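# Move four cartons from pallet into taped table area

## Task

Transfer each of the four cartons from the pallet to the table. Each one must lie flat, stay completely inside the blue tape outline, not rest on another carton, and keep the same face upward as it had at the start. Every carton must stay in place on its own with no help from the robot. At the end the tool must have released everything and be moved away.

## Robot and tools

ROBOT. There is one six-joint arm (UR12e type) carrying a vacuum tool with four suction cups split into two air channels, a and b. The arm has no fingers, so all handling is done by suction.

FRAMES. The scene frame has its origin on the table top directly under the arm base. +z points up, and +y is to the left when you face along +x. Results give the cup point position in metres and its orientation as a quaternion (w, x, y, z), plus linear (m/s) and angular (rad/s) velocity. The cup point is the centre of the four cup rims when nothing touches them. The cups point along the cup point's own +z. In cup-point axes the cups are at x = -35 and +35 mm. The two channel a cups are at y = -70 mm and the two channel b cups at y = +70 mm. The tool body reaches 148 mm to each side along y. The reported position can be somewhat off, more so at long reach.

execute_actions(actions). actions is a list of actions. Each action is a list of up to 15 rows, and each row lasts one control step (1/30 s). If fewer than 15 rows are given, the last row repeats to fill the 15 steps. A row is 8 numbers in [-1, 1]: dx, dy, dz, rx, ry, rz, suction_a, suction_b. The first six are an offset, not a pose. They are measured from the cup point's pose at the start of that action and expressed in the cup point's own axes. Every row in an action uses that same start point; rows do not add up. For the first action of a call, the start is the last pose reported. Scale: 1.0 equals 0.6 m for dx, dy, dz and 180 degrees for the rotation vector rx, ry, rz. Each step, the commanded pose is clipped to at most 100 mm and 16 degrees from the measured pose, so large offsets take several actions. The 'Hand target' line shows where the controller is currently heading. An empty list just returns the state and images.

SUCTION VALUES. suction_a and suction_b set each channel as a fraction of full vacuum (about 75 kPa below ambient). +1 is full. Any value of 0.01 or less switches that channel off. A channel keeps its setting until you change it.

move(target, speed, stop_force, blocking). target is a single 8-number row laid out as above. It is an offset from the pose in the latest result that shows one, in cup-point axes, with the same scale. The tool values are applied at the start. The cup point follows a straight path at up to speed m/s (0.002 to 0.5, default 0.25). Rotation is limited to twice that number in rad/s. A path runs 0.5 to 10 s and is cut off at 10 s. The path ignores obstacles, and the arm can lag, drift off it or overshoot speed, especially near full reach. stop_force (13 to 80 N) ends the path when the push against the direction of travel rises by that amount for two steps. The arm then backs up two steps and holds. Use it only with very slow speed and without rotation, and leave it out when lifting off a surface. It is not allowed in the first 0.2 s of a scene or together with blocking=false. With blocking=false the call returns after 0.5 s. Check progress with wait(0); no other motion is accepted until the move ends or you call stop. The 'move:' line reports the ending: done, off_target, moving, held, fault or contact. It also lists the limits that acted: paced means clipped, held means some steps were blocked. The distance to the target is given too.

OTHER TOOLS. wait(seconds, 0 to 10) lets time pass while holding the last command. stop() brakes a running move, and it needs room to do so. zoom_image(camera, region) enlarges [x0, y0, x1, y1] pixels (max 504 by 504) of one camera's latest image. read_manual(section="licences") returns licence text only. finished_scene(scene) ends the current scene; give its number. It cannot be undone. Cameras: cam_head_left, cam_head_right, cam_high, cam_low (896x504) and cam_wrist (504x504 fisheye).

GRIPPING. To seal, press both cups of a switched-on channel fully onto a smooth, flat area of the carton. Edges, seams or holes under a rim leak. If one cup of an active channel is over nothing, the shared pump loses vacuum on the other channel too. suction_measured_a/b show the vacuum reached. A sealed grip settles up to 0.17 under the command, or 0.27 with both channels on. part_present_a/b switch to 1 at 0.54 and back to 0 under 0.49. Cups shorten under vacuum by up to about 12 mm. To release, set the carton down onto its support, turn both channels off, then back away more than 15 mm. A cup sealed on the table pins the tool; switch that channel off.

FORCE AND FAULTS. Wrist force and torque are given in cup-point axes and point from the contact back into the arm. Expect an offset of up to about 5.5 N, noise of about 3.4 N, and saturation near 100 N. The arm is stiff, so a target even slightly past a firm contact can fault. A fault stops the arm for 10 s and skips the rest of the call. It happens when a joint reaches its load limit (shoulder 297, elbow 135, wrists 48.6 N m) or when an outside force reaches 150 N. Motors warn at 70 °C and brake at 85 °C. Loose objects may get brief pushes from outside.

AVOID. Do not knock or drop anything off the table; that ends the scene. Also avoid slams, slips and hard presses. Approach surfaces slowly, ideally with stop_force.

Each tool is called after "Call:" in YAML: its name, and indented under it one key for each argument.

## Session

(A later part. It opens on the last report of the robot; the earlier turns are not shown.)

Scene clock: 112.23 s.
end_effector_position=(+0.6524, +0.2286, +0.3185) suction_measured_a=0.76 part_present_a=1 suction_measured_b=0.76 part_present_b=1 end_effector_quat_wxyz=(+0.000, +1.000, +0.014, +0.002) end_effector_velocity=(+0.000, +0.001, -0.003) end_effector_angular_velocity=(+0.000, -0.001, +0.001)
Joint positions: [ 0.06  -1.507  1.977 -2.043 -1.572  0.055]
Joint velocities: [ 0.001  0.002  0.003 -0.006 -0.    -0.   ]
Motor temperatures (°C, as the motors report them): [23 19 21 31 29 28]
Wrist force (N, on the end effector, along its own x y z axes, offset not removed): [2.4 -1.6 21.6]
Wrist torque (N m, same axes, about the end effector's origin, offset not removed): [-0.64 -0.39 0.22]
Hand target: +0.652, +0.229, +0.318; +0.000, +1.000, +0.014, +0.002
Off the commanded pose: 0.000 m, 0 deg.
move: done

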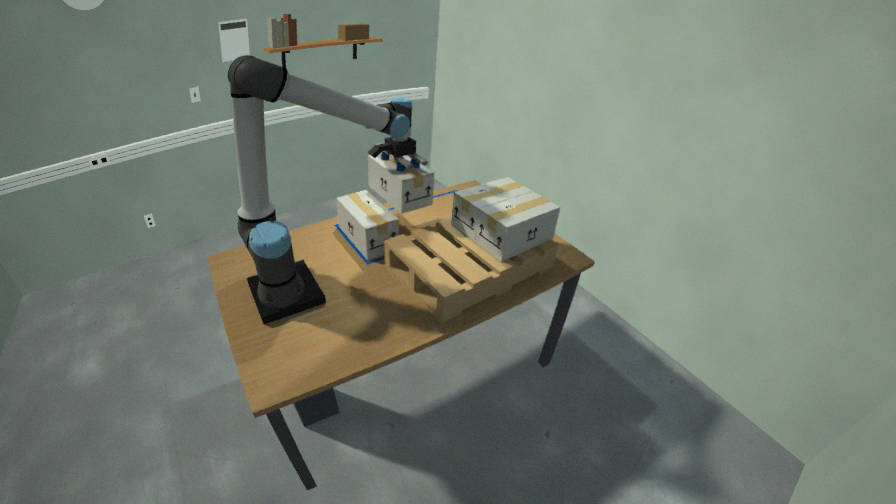

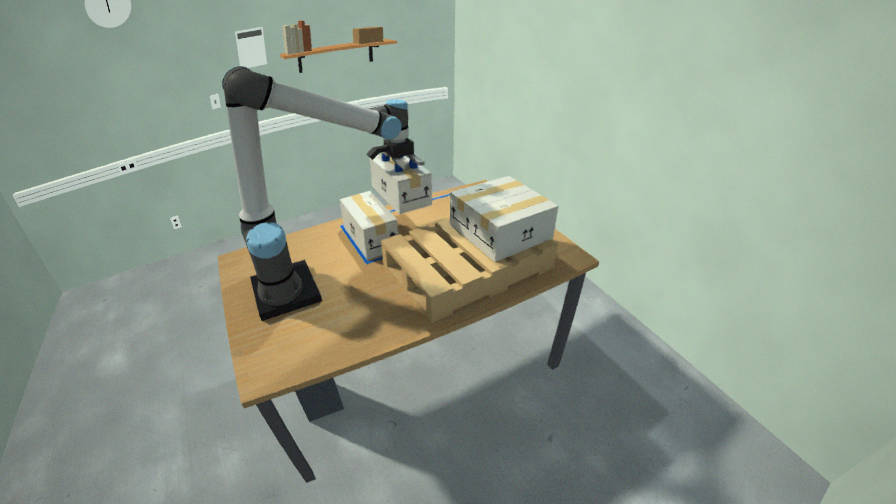

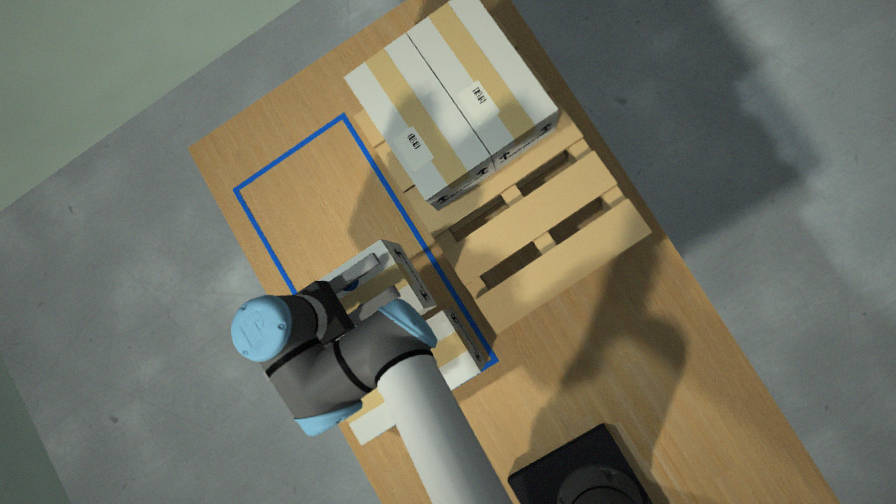

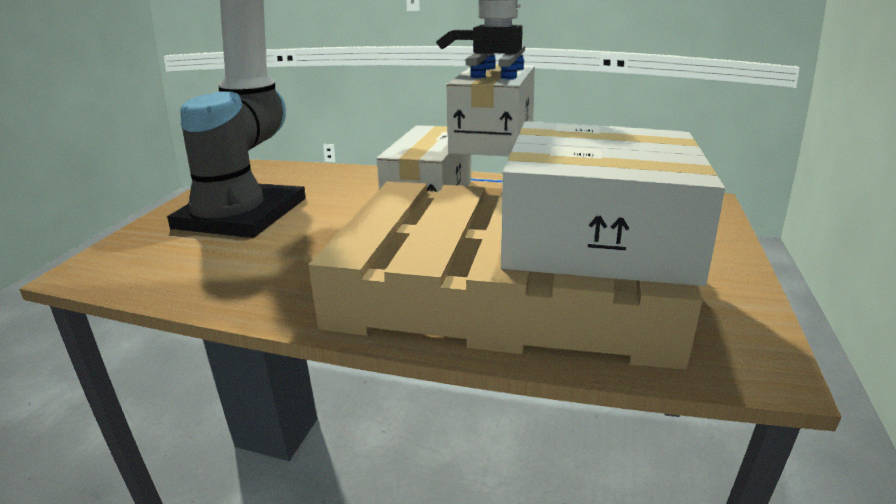

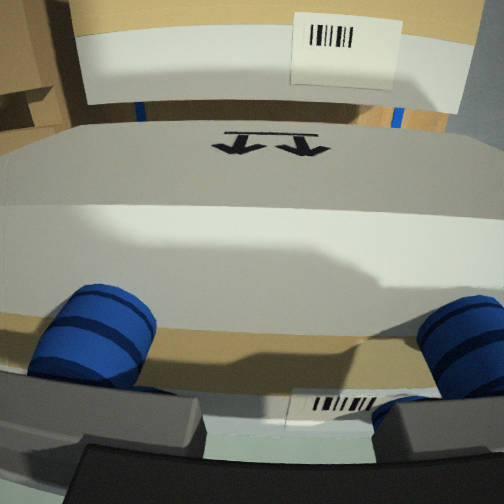

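Call:
move:
  target: [0,0,0.281,0,0,0,1,1]
  speed: 0.2

Call:
move:
  target: [0,0,0.03,0,0,0,1,1]
  speed: 0.008
  stop_force: 15

Call:
move:
  target: [0,0,-0.01,0,0,0,0,0]
  speed: 0.02

Call:
move:
  target: [0,0,-0.26,0,0,0,0,0]
  speed: 0.4

Call:
move:
  target: [0.423,0.827,0,0,0,-0.507,0,0]
  speed: 0.5

Call:
move:
  target: [0,0,0.03,0,0,0,0,0]
  speed: 0.1

Scene clock: 127.03 s.
end_effector_position=(+0.6529, +0.2284, +0.1504) suction_measured_a=0.76 part_present_a=1 suction_measured_b=0.76 part_present_b=1 end_effector_quat_wxyz=(+0.000, +1.000, +0.014, +0.002) end_effector_velocity=(+0.000, +0.001, -0.003) end_effector_angular_velocity=(+0.001, -0.000, +0.001)
Joint positions: [ 0.059 -1.324  2.122 -2.372 -1.572  0.054]
Joint velocities: [ 0.001  0.004  0.001 -0.005  0.001  0.001]
Motor temperatures (°C, as the motors report them): [23 19 21 31 29 28]
Wrist force (N, on the end effector, along its own x y z axes, offset not removed): [-0.2 -1.3 21.6]
Wrist torque (N m, same axes, about the end effector's origin, offset not removed): [-0.70 0.03 0.21]
Hand target: +0.653, +0.229, +0.150; +0.000, +1.000, +0.014, +0.002
Off the commanded pose: 0.000 m, 0 deg.
move: done

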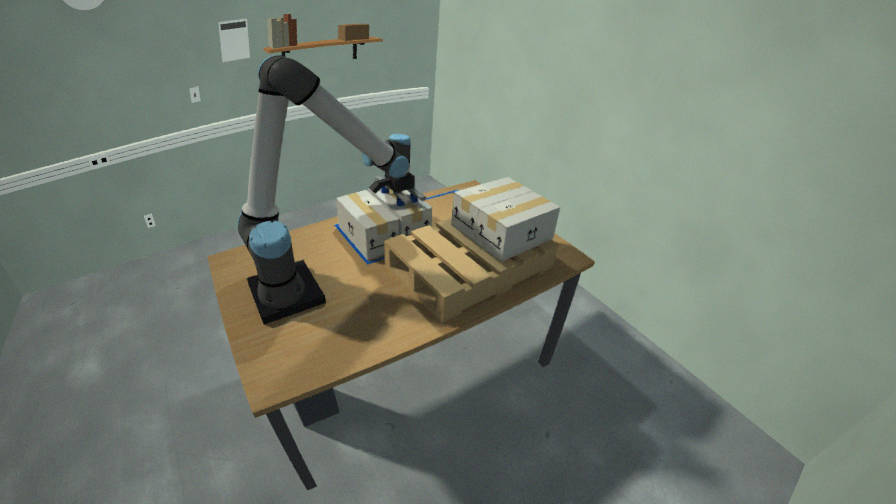

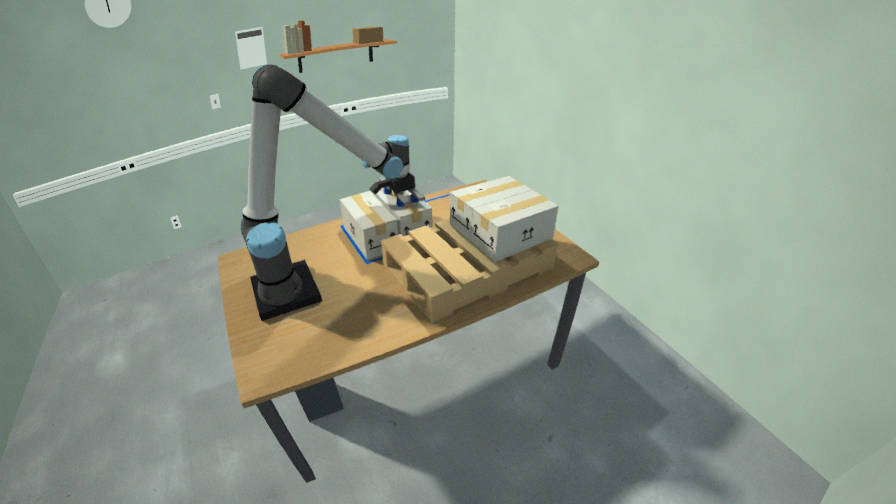

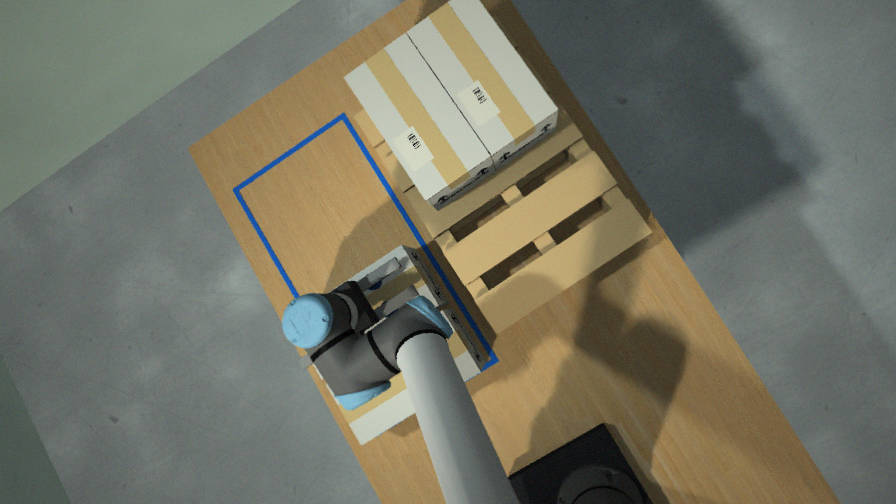

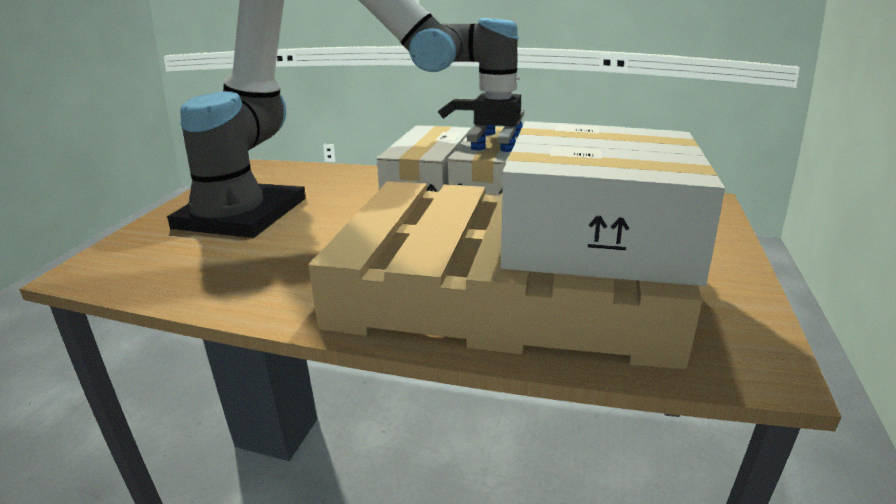

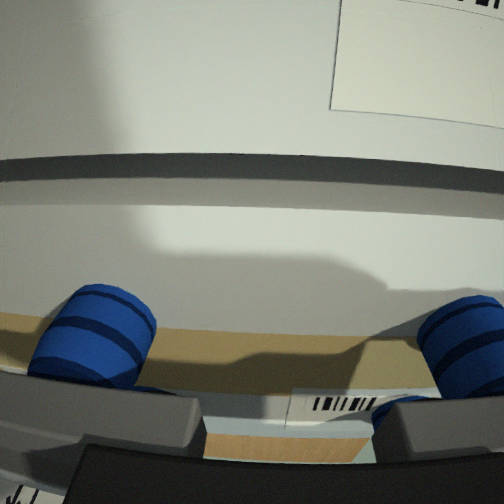

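Scene clock: 128.23 s.
end_effector_position=(+0.6529, +0.2284, +0.1439) suction_measured_a=0.76 part_present_a=1 suction_measured_b=0.76 part_present_b=1 end_effector_quat_wxyz=(+0.000, +1.000, +0.014, +0.002) end_effector_velocity=(-0.001, -0.000, +0.001) end_effector_angular_velocity=(+0.000, +0.003, -0.001)
Joint positions: [ 0.059 -1.315  2.126 -2.385 -1.572  0.054]
Joint velocities: [-0.001 -0.003 -0.001  0.007  0.    -0.   ]
Motor temperatures (°C, as the motors report them): [23 19 21 31 29 28]
Wrist force (N, on the end effector, along its own x y z axes, offset not removed): [11.0 -2.4 -16.7]
Wrist torque (N m, same axes, about the end effector's origin, offset not removed): [1.80 -2.16 0.11]
Hand target: +0.653, +0.228, +0.144; +0.000, +1.000, +0.014, +0.002
Off the commanded pose: 0.012 m, 0 deg.
move: contact

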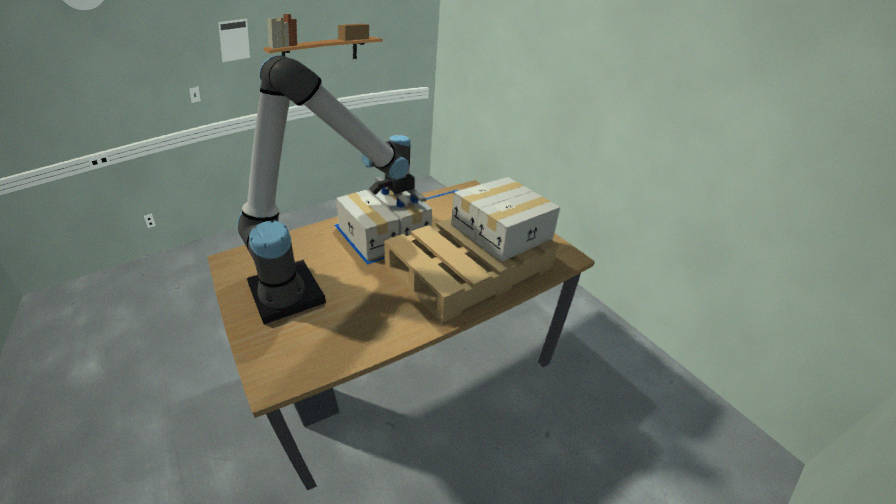

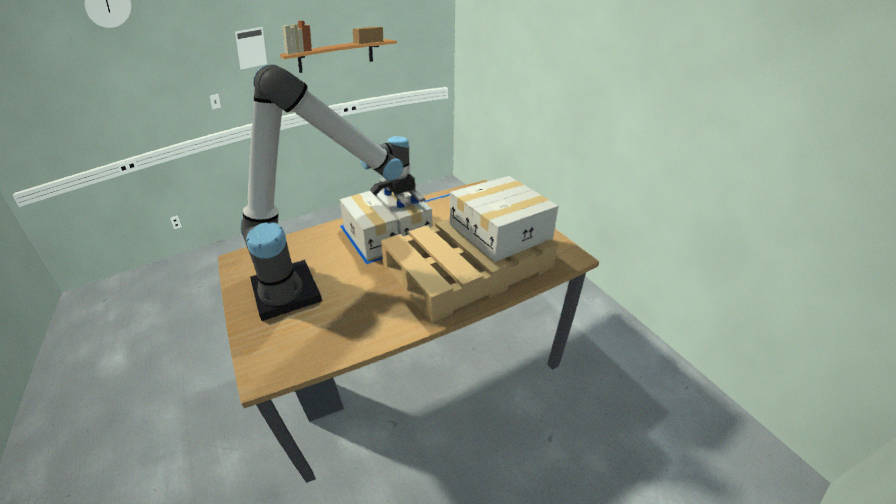

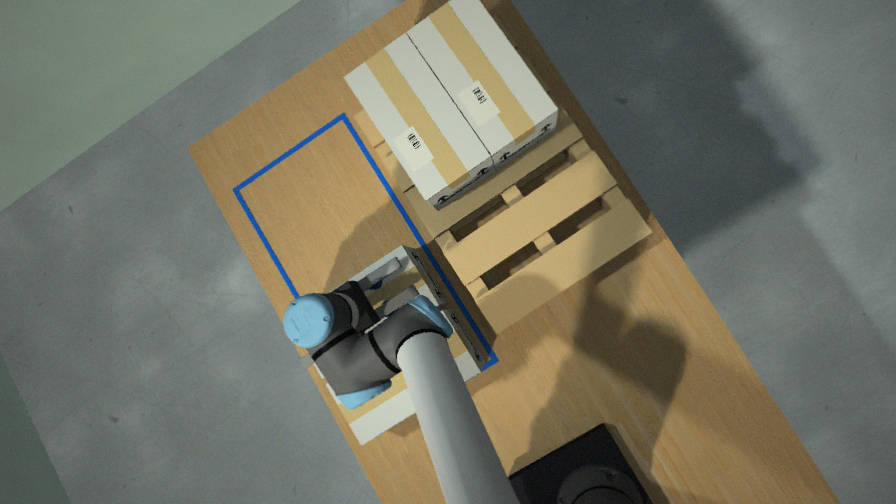

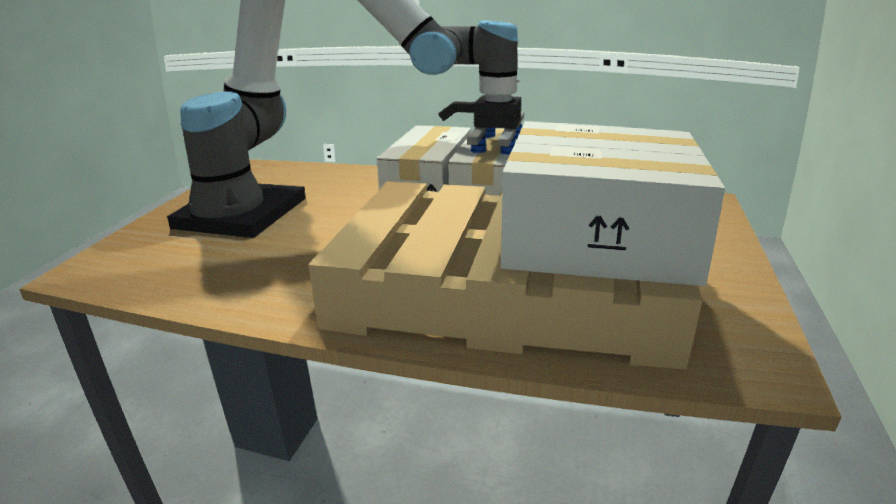

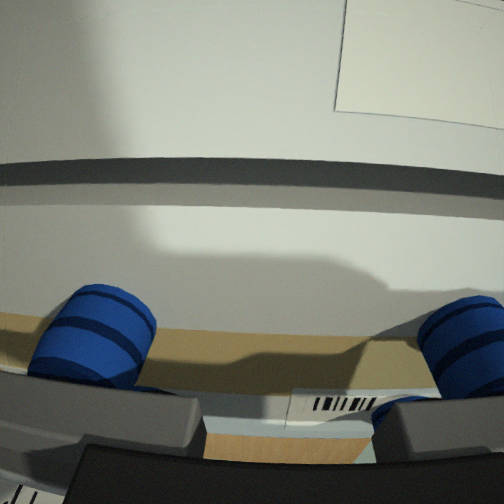

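Scene clock: 128.93 s.
end_effector_position=(+0.6529, +0.2284, +0.1494) suction_measured_a=0.01 part_present_a=0 suction_measured_b=0.01 part_present_b=0 end_effector_quat_wxyz=(+0.000, +1.000, +0.014, +0.002) end_effector_velocity=(-0.000, +0.001, +0.003) end_effector_angular_velocity=(+0.001, +0.000, +0.001)
Joint positions: [ 0.059 -1.323  2.122 -2.374 -1.572  0.054]
Joint velocities: [ 0.001 -0.005 -0.002  0.006  0.001 -0.   ]
Motor temperatures (°C, as the motors report them): [23 19 21 31 29 28]
Wrist force (N, on the end effector, along its own x y z axes, offset not removed): [0.5 -1.1 -32.7]
Wrist torque (N m, same axes, about the end effector's origin, offset not removed): [-0.20 -0.28 0.05]
Hand target: +0.653, +0.228, +0.150; +0.000, +1.000, +0.014, +0.002
Off the commanded pose: 0.000 m, 0 deg.
move: done

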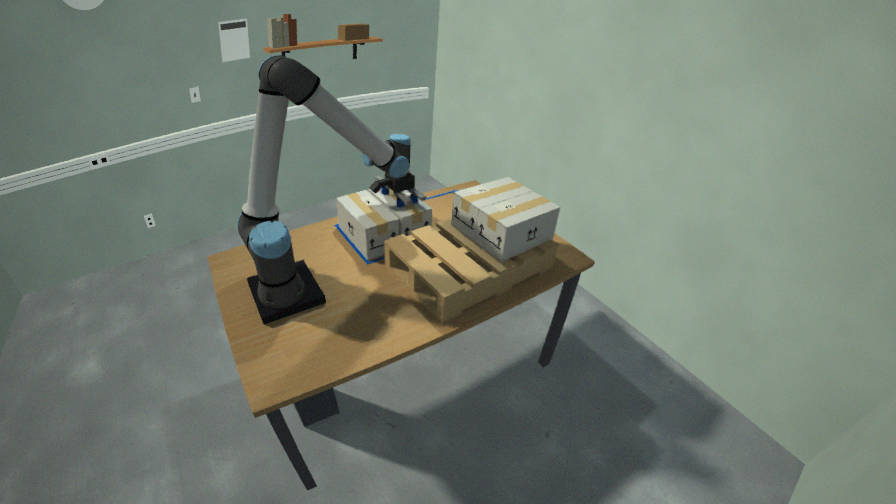

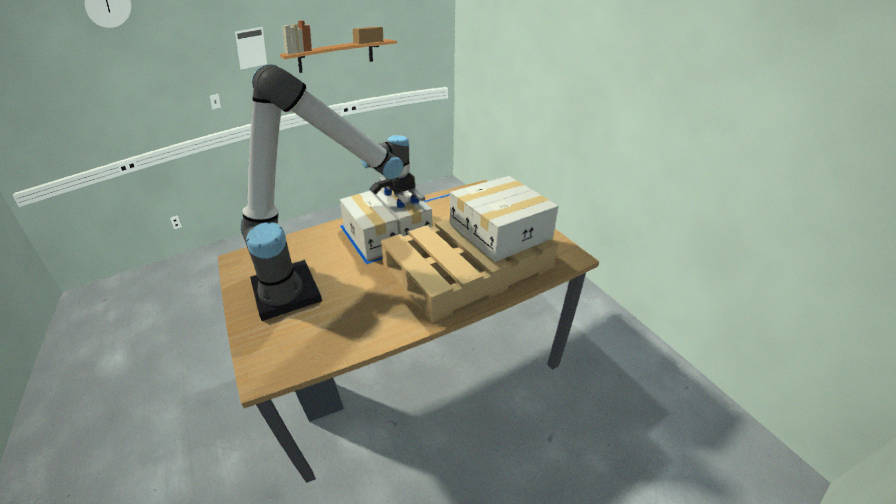

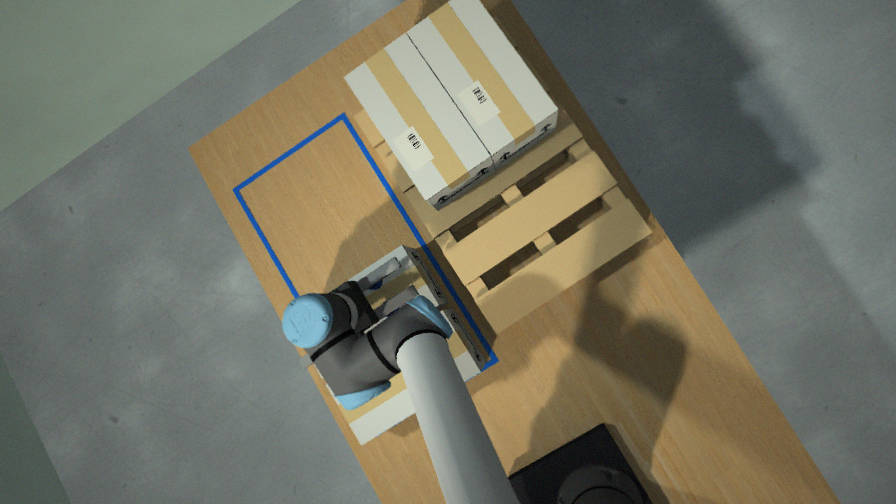

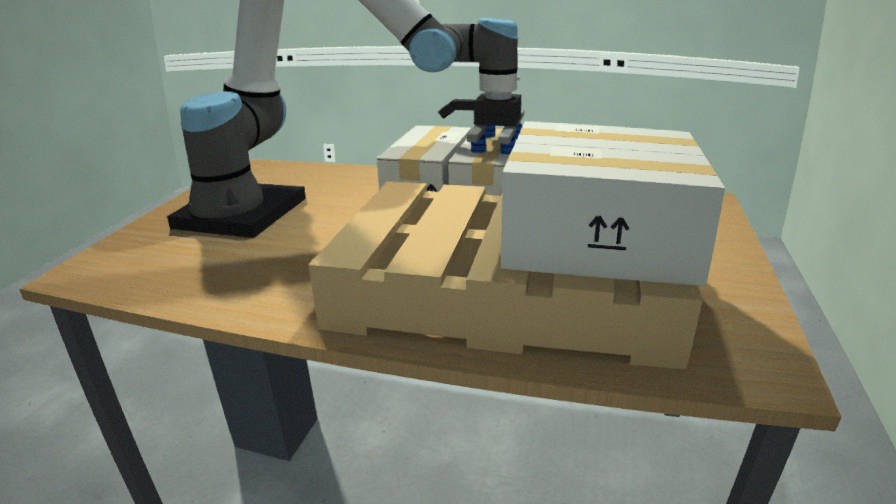

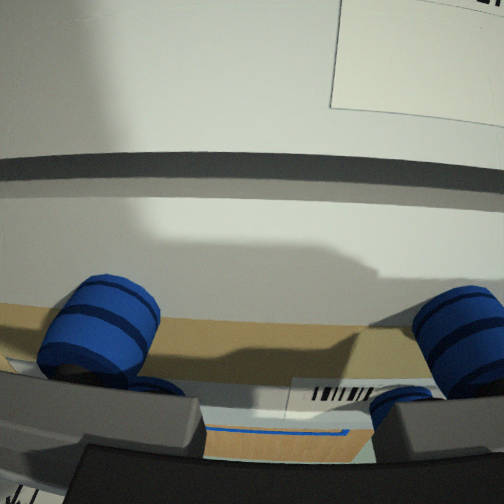

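Scene clock: 130.10 s.
end_effector_position=(+0.6524, +0.2286, +0.3050) suction_measured_a=0.01 part_present_a=0 suction_measured_b=0.01 part_present_b=0 end_effector_quat_wxyz=(+0.000, +1.000, +0.014, +0.002) end_effector_velocity=(-0.000, -0.001, +0.002) end_effector_angular_velocity=(+0.000, +0.002, -0.001)
Joint positions: [ 0.06  -1.496  1.991 -2.069 -1.572  0.055]
Joint velocities: [-0.001 -0.002 -0.003  0.007  0.    -0.   ]
Motor temperatures (°C, as the motors report them): [23 19 21 31 29 28]
Wrist force (N, on the end effector, along its own x y z axes, offset not removed): [-0.2 0.9 -2.9]
Wrist torque (N m, same axes, about the end effector's origin, offset not removed): [0.03 -0.02 0.08]
Hand target: +0.652, +0.229, +0.305; +0.000, +1.000, +0.014, +0.002
Off the commanded pose: 0.000 m, 0 deg.
move: done

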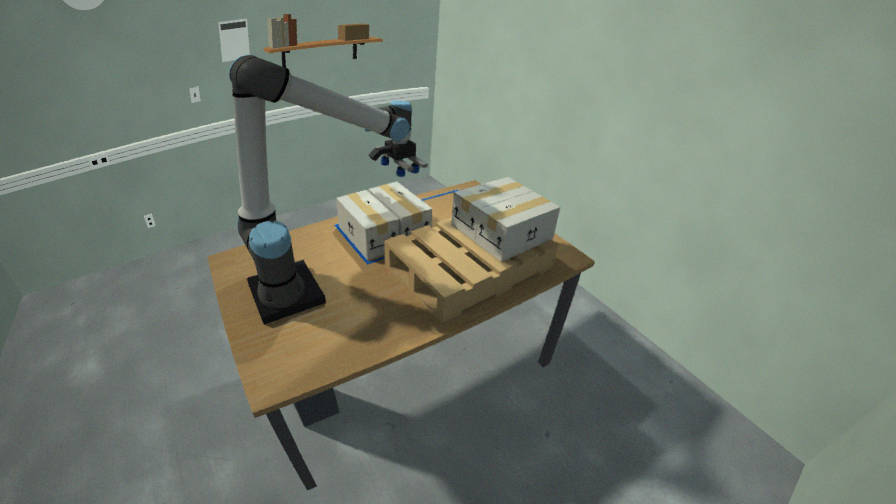

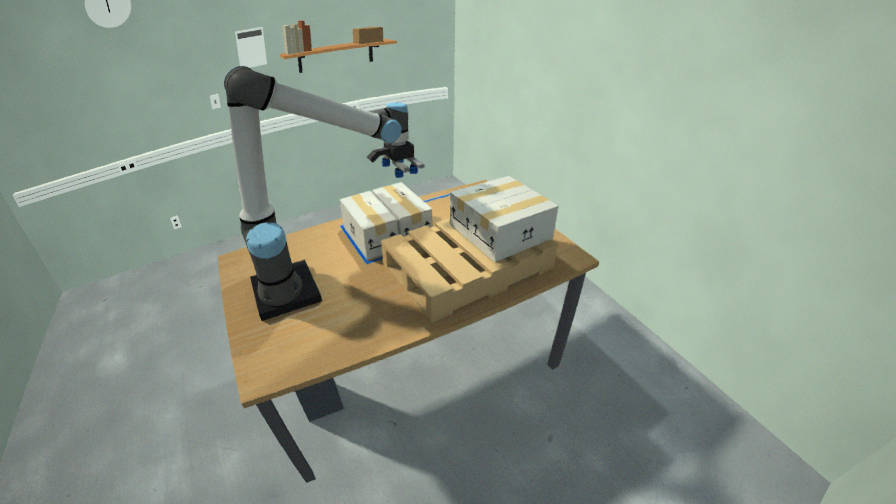

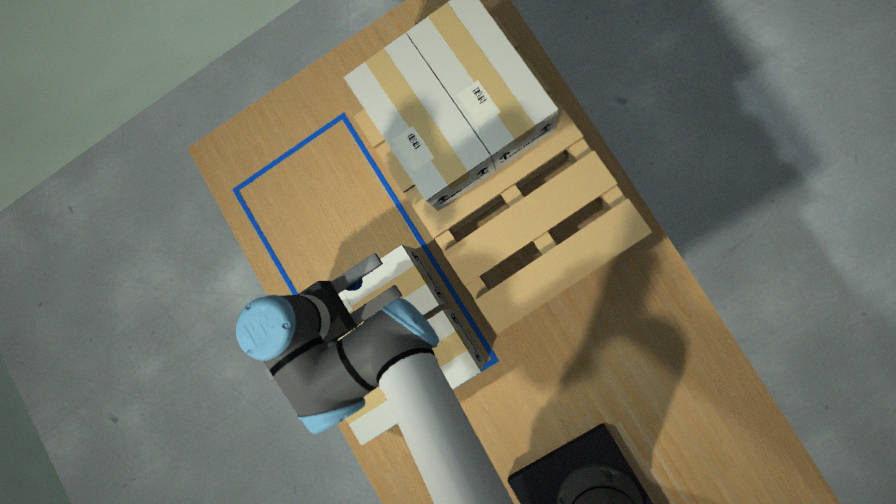

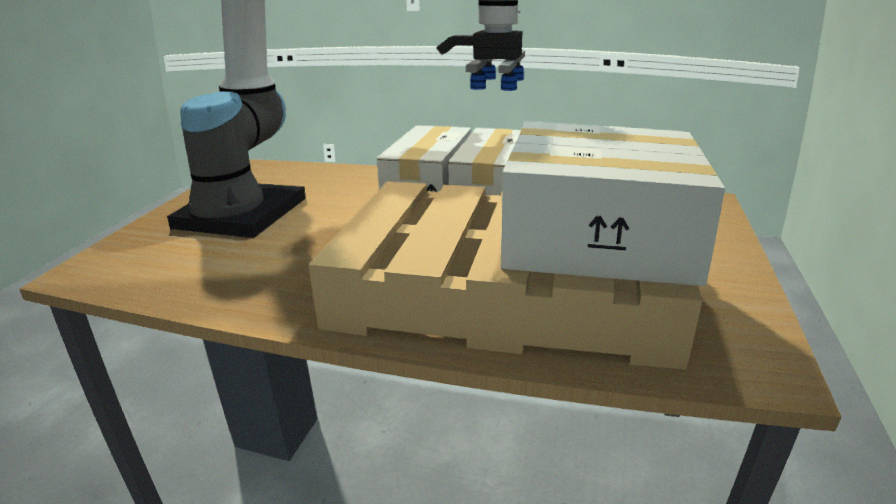

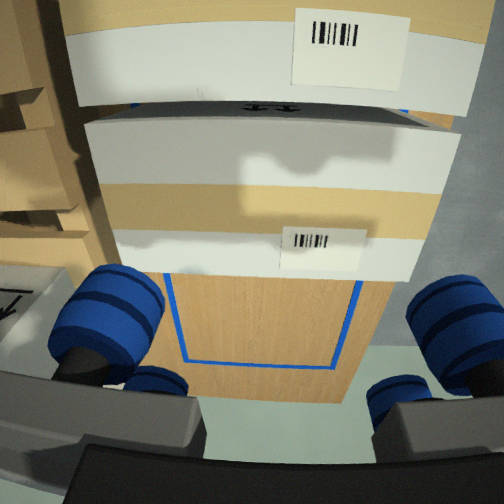

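Scene clock: 132.50 s.
end_effector_position=(+0.9201, -0.2597, +0.3063) suction_measured_a=0.01 part_present_a=0 suction_measured_b=0.01 part_present_b=0 end_effector_quat_wxyz=(+0.002, +0.689, +0.724, +0.001) end_effector_velocity=(+0.001, -0.003, +0.000) end_effector_angular_velocity=(+0.001, +0.002, +0.008)
Joint positions: [-0.481 -1.088  1.449 -1.936 -1.571 -2.078]
Joint velocities: [-0.002  0.004 -0.007  0.005  0.    -0.01 ]
Motor temperatures (°C, as the motors report them): [23 19 21 31 29 28]
Wrist force (N, on the end effector, along its own x y z axes, offset not removed): [-0.8 -0.8 1.4]
Wrist torque (N m, same axes, about the end effector's origin, offset not removed): [-0.01 0.15 0.15]
Hand target: +0.920, -0.260, +0.306; +0.002, +0.689, +0.725, +0.001
Off the commanded pose: 0.000 m, 0 deg.
move: done

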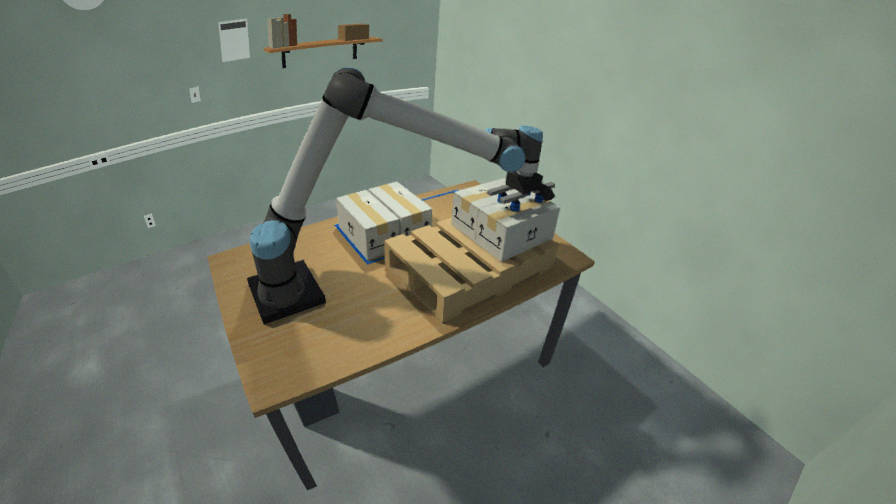

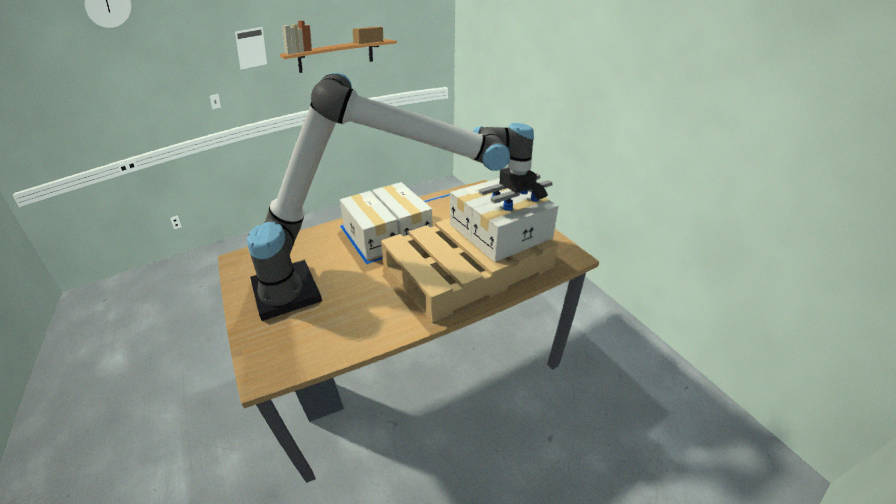

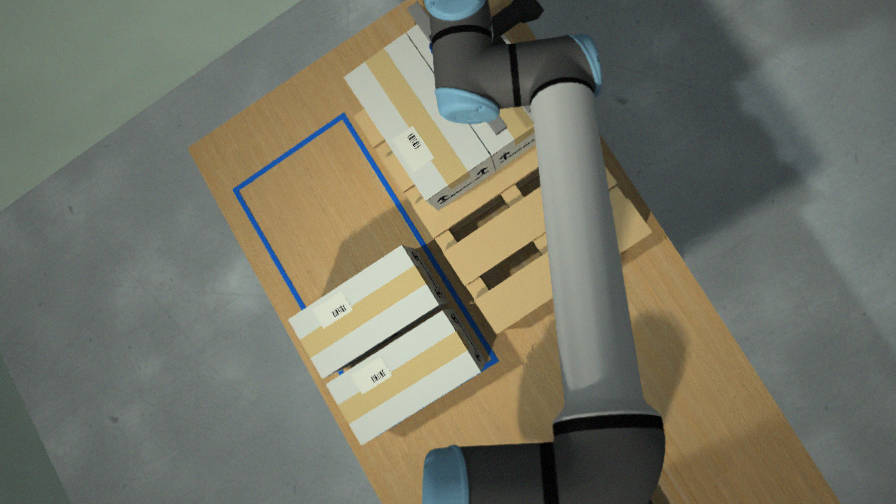

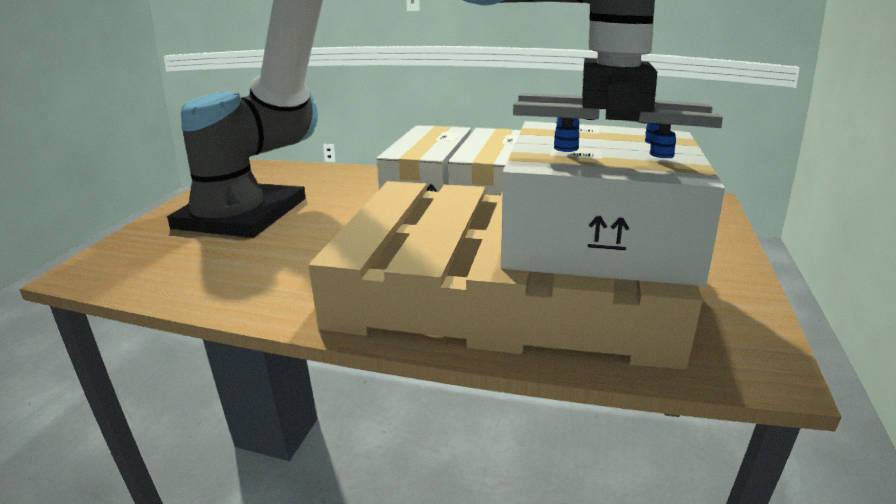

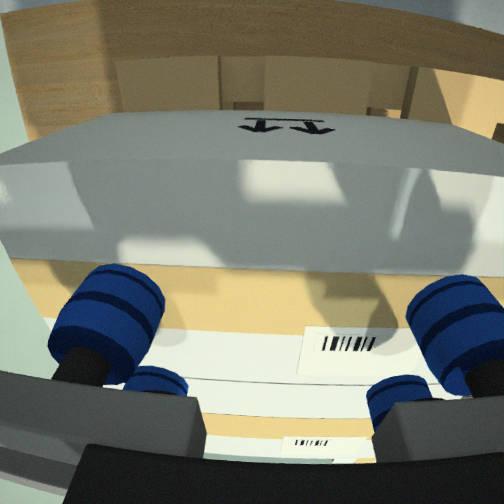

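Scene clock: 133.33 s.
end_effector_position=(+0.9202, -0.2598, +0.2886) suction_measured_a=0.01 part_present_a=0 suction_measured_b=0.01 part_present_b=0 end_effector_quat_wxyz=(+0.002, +0.689, +0.724, +0.001) end_effector_velocity=(-0.000, +0.000, -0.003) end_effector_angular_velocity=(-0.001, +0.001, +0.000)
Joint positions: [-0.481 -1.077  1.465 -1.963 -1.571 -2.078]
Joint velocities: [ 0.001  0.002  0.003 -0.005 -0.002  0.   ]
Motor temperatures (°C, as the motors report them): [23 19 21 31 29 28]
Wrist force (N, on the end effector, along its own x y z axes, offset not removed): [3.2 -1.5 3.1]
Wrist torque (N m, same axes, about the end effector's origin, offset not removed): [-0.30 -0.52 -0.01]
Hand target: +0.920, -0.260, +0.288; +0.002, +0.689, +0.724, +0.001
Off the commanded pose: 0.000 m, 0 deg.
move: done

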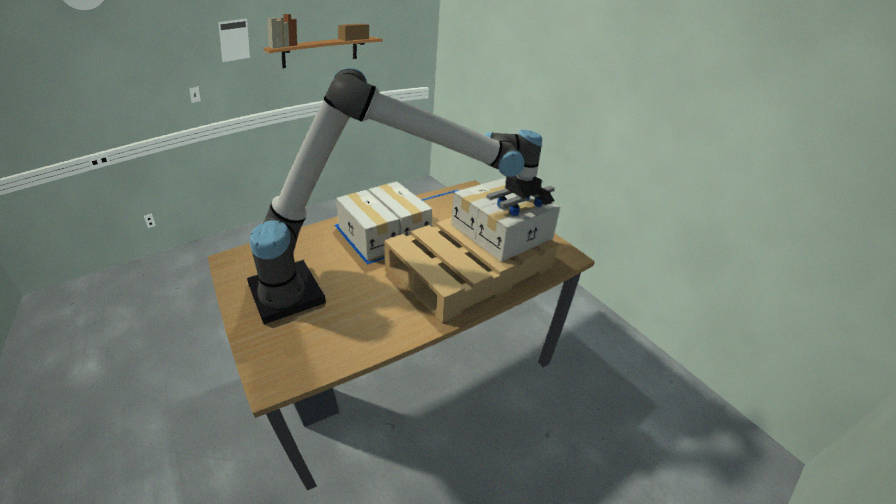

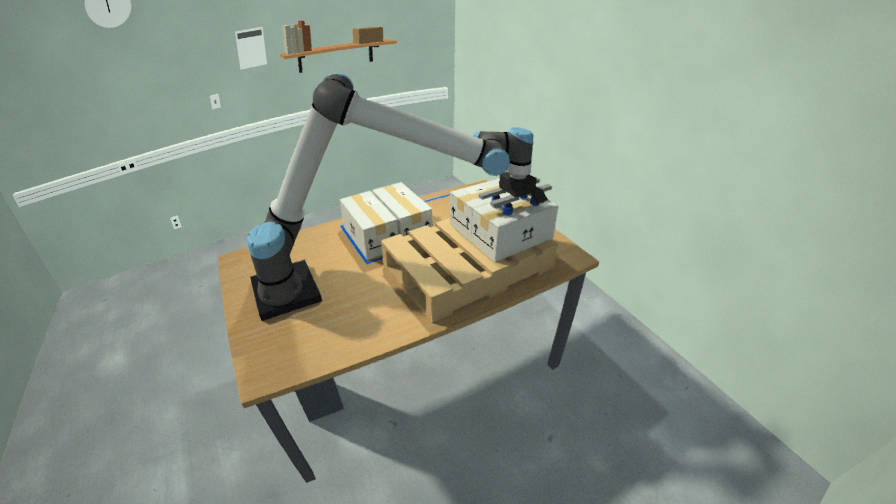

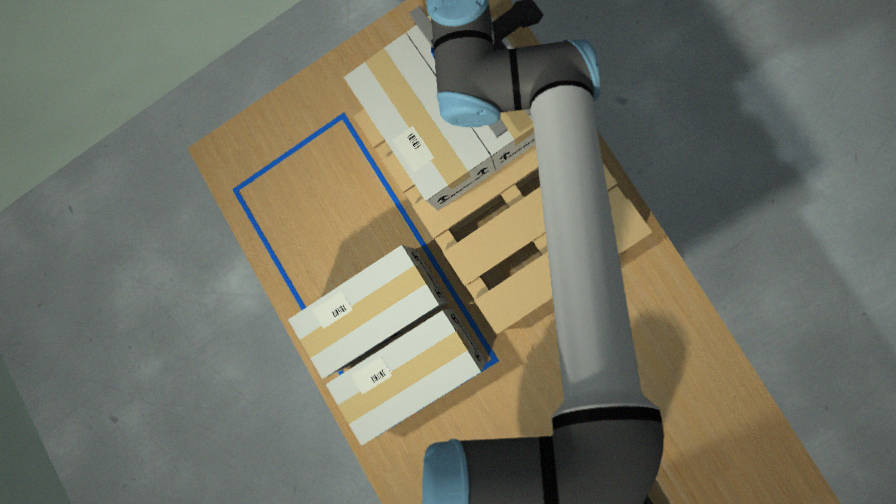

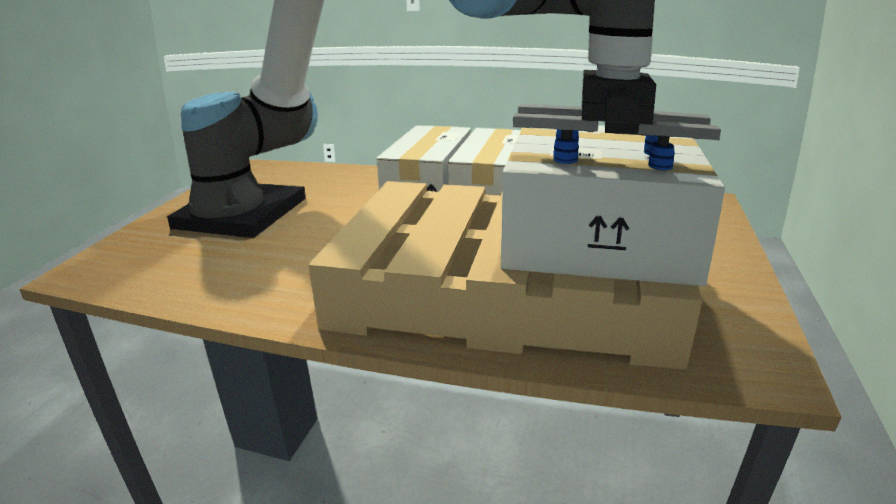

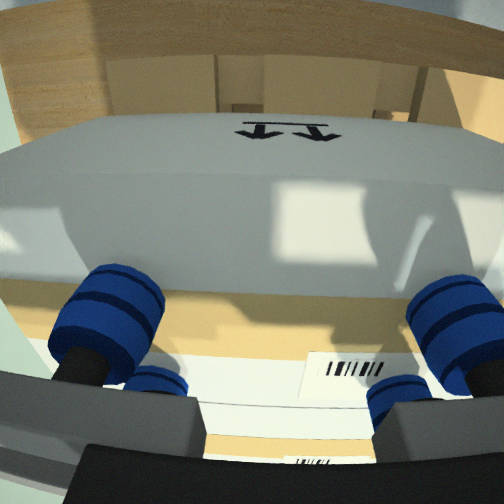

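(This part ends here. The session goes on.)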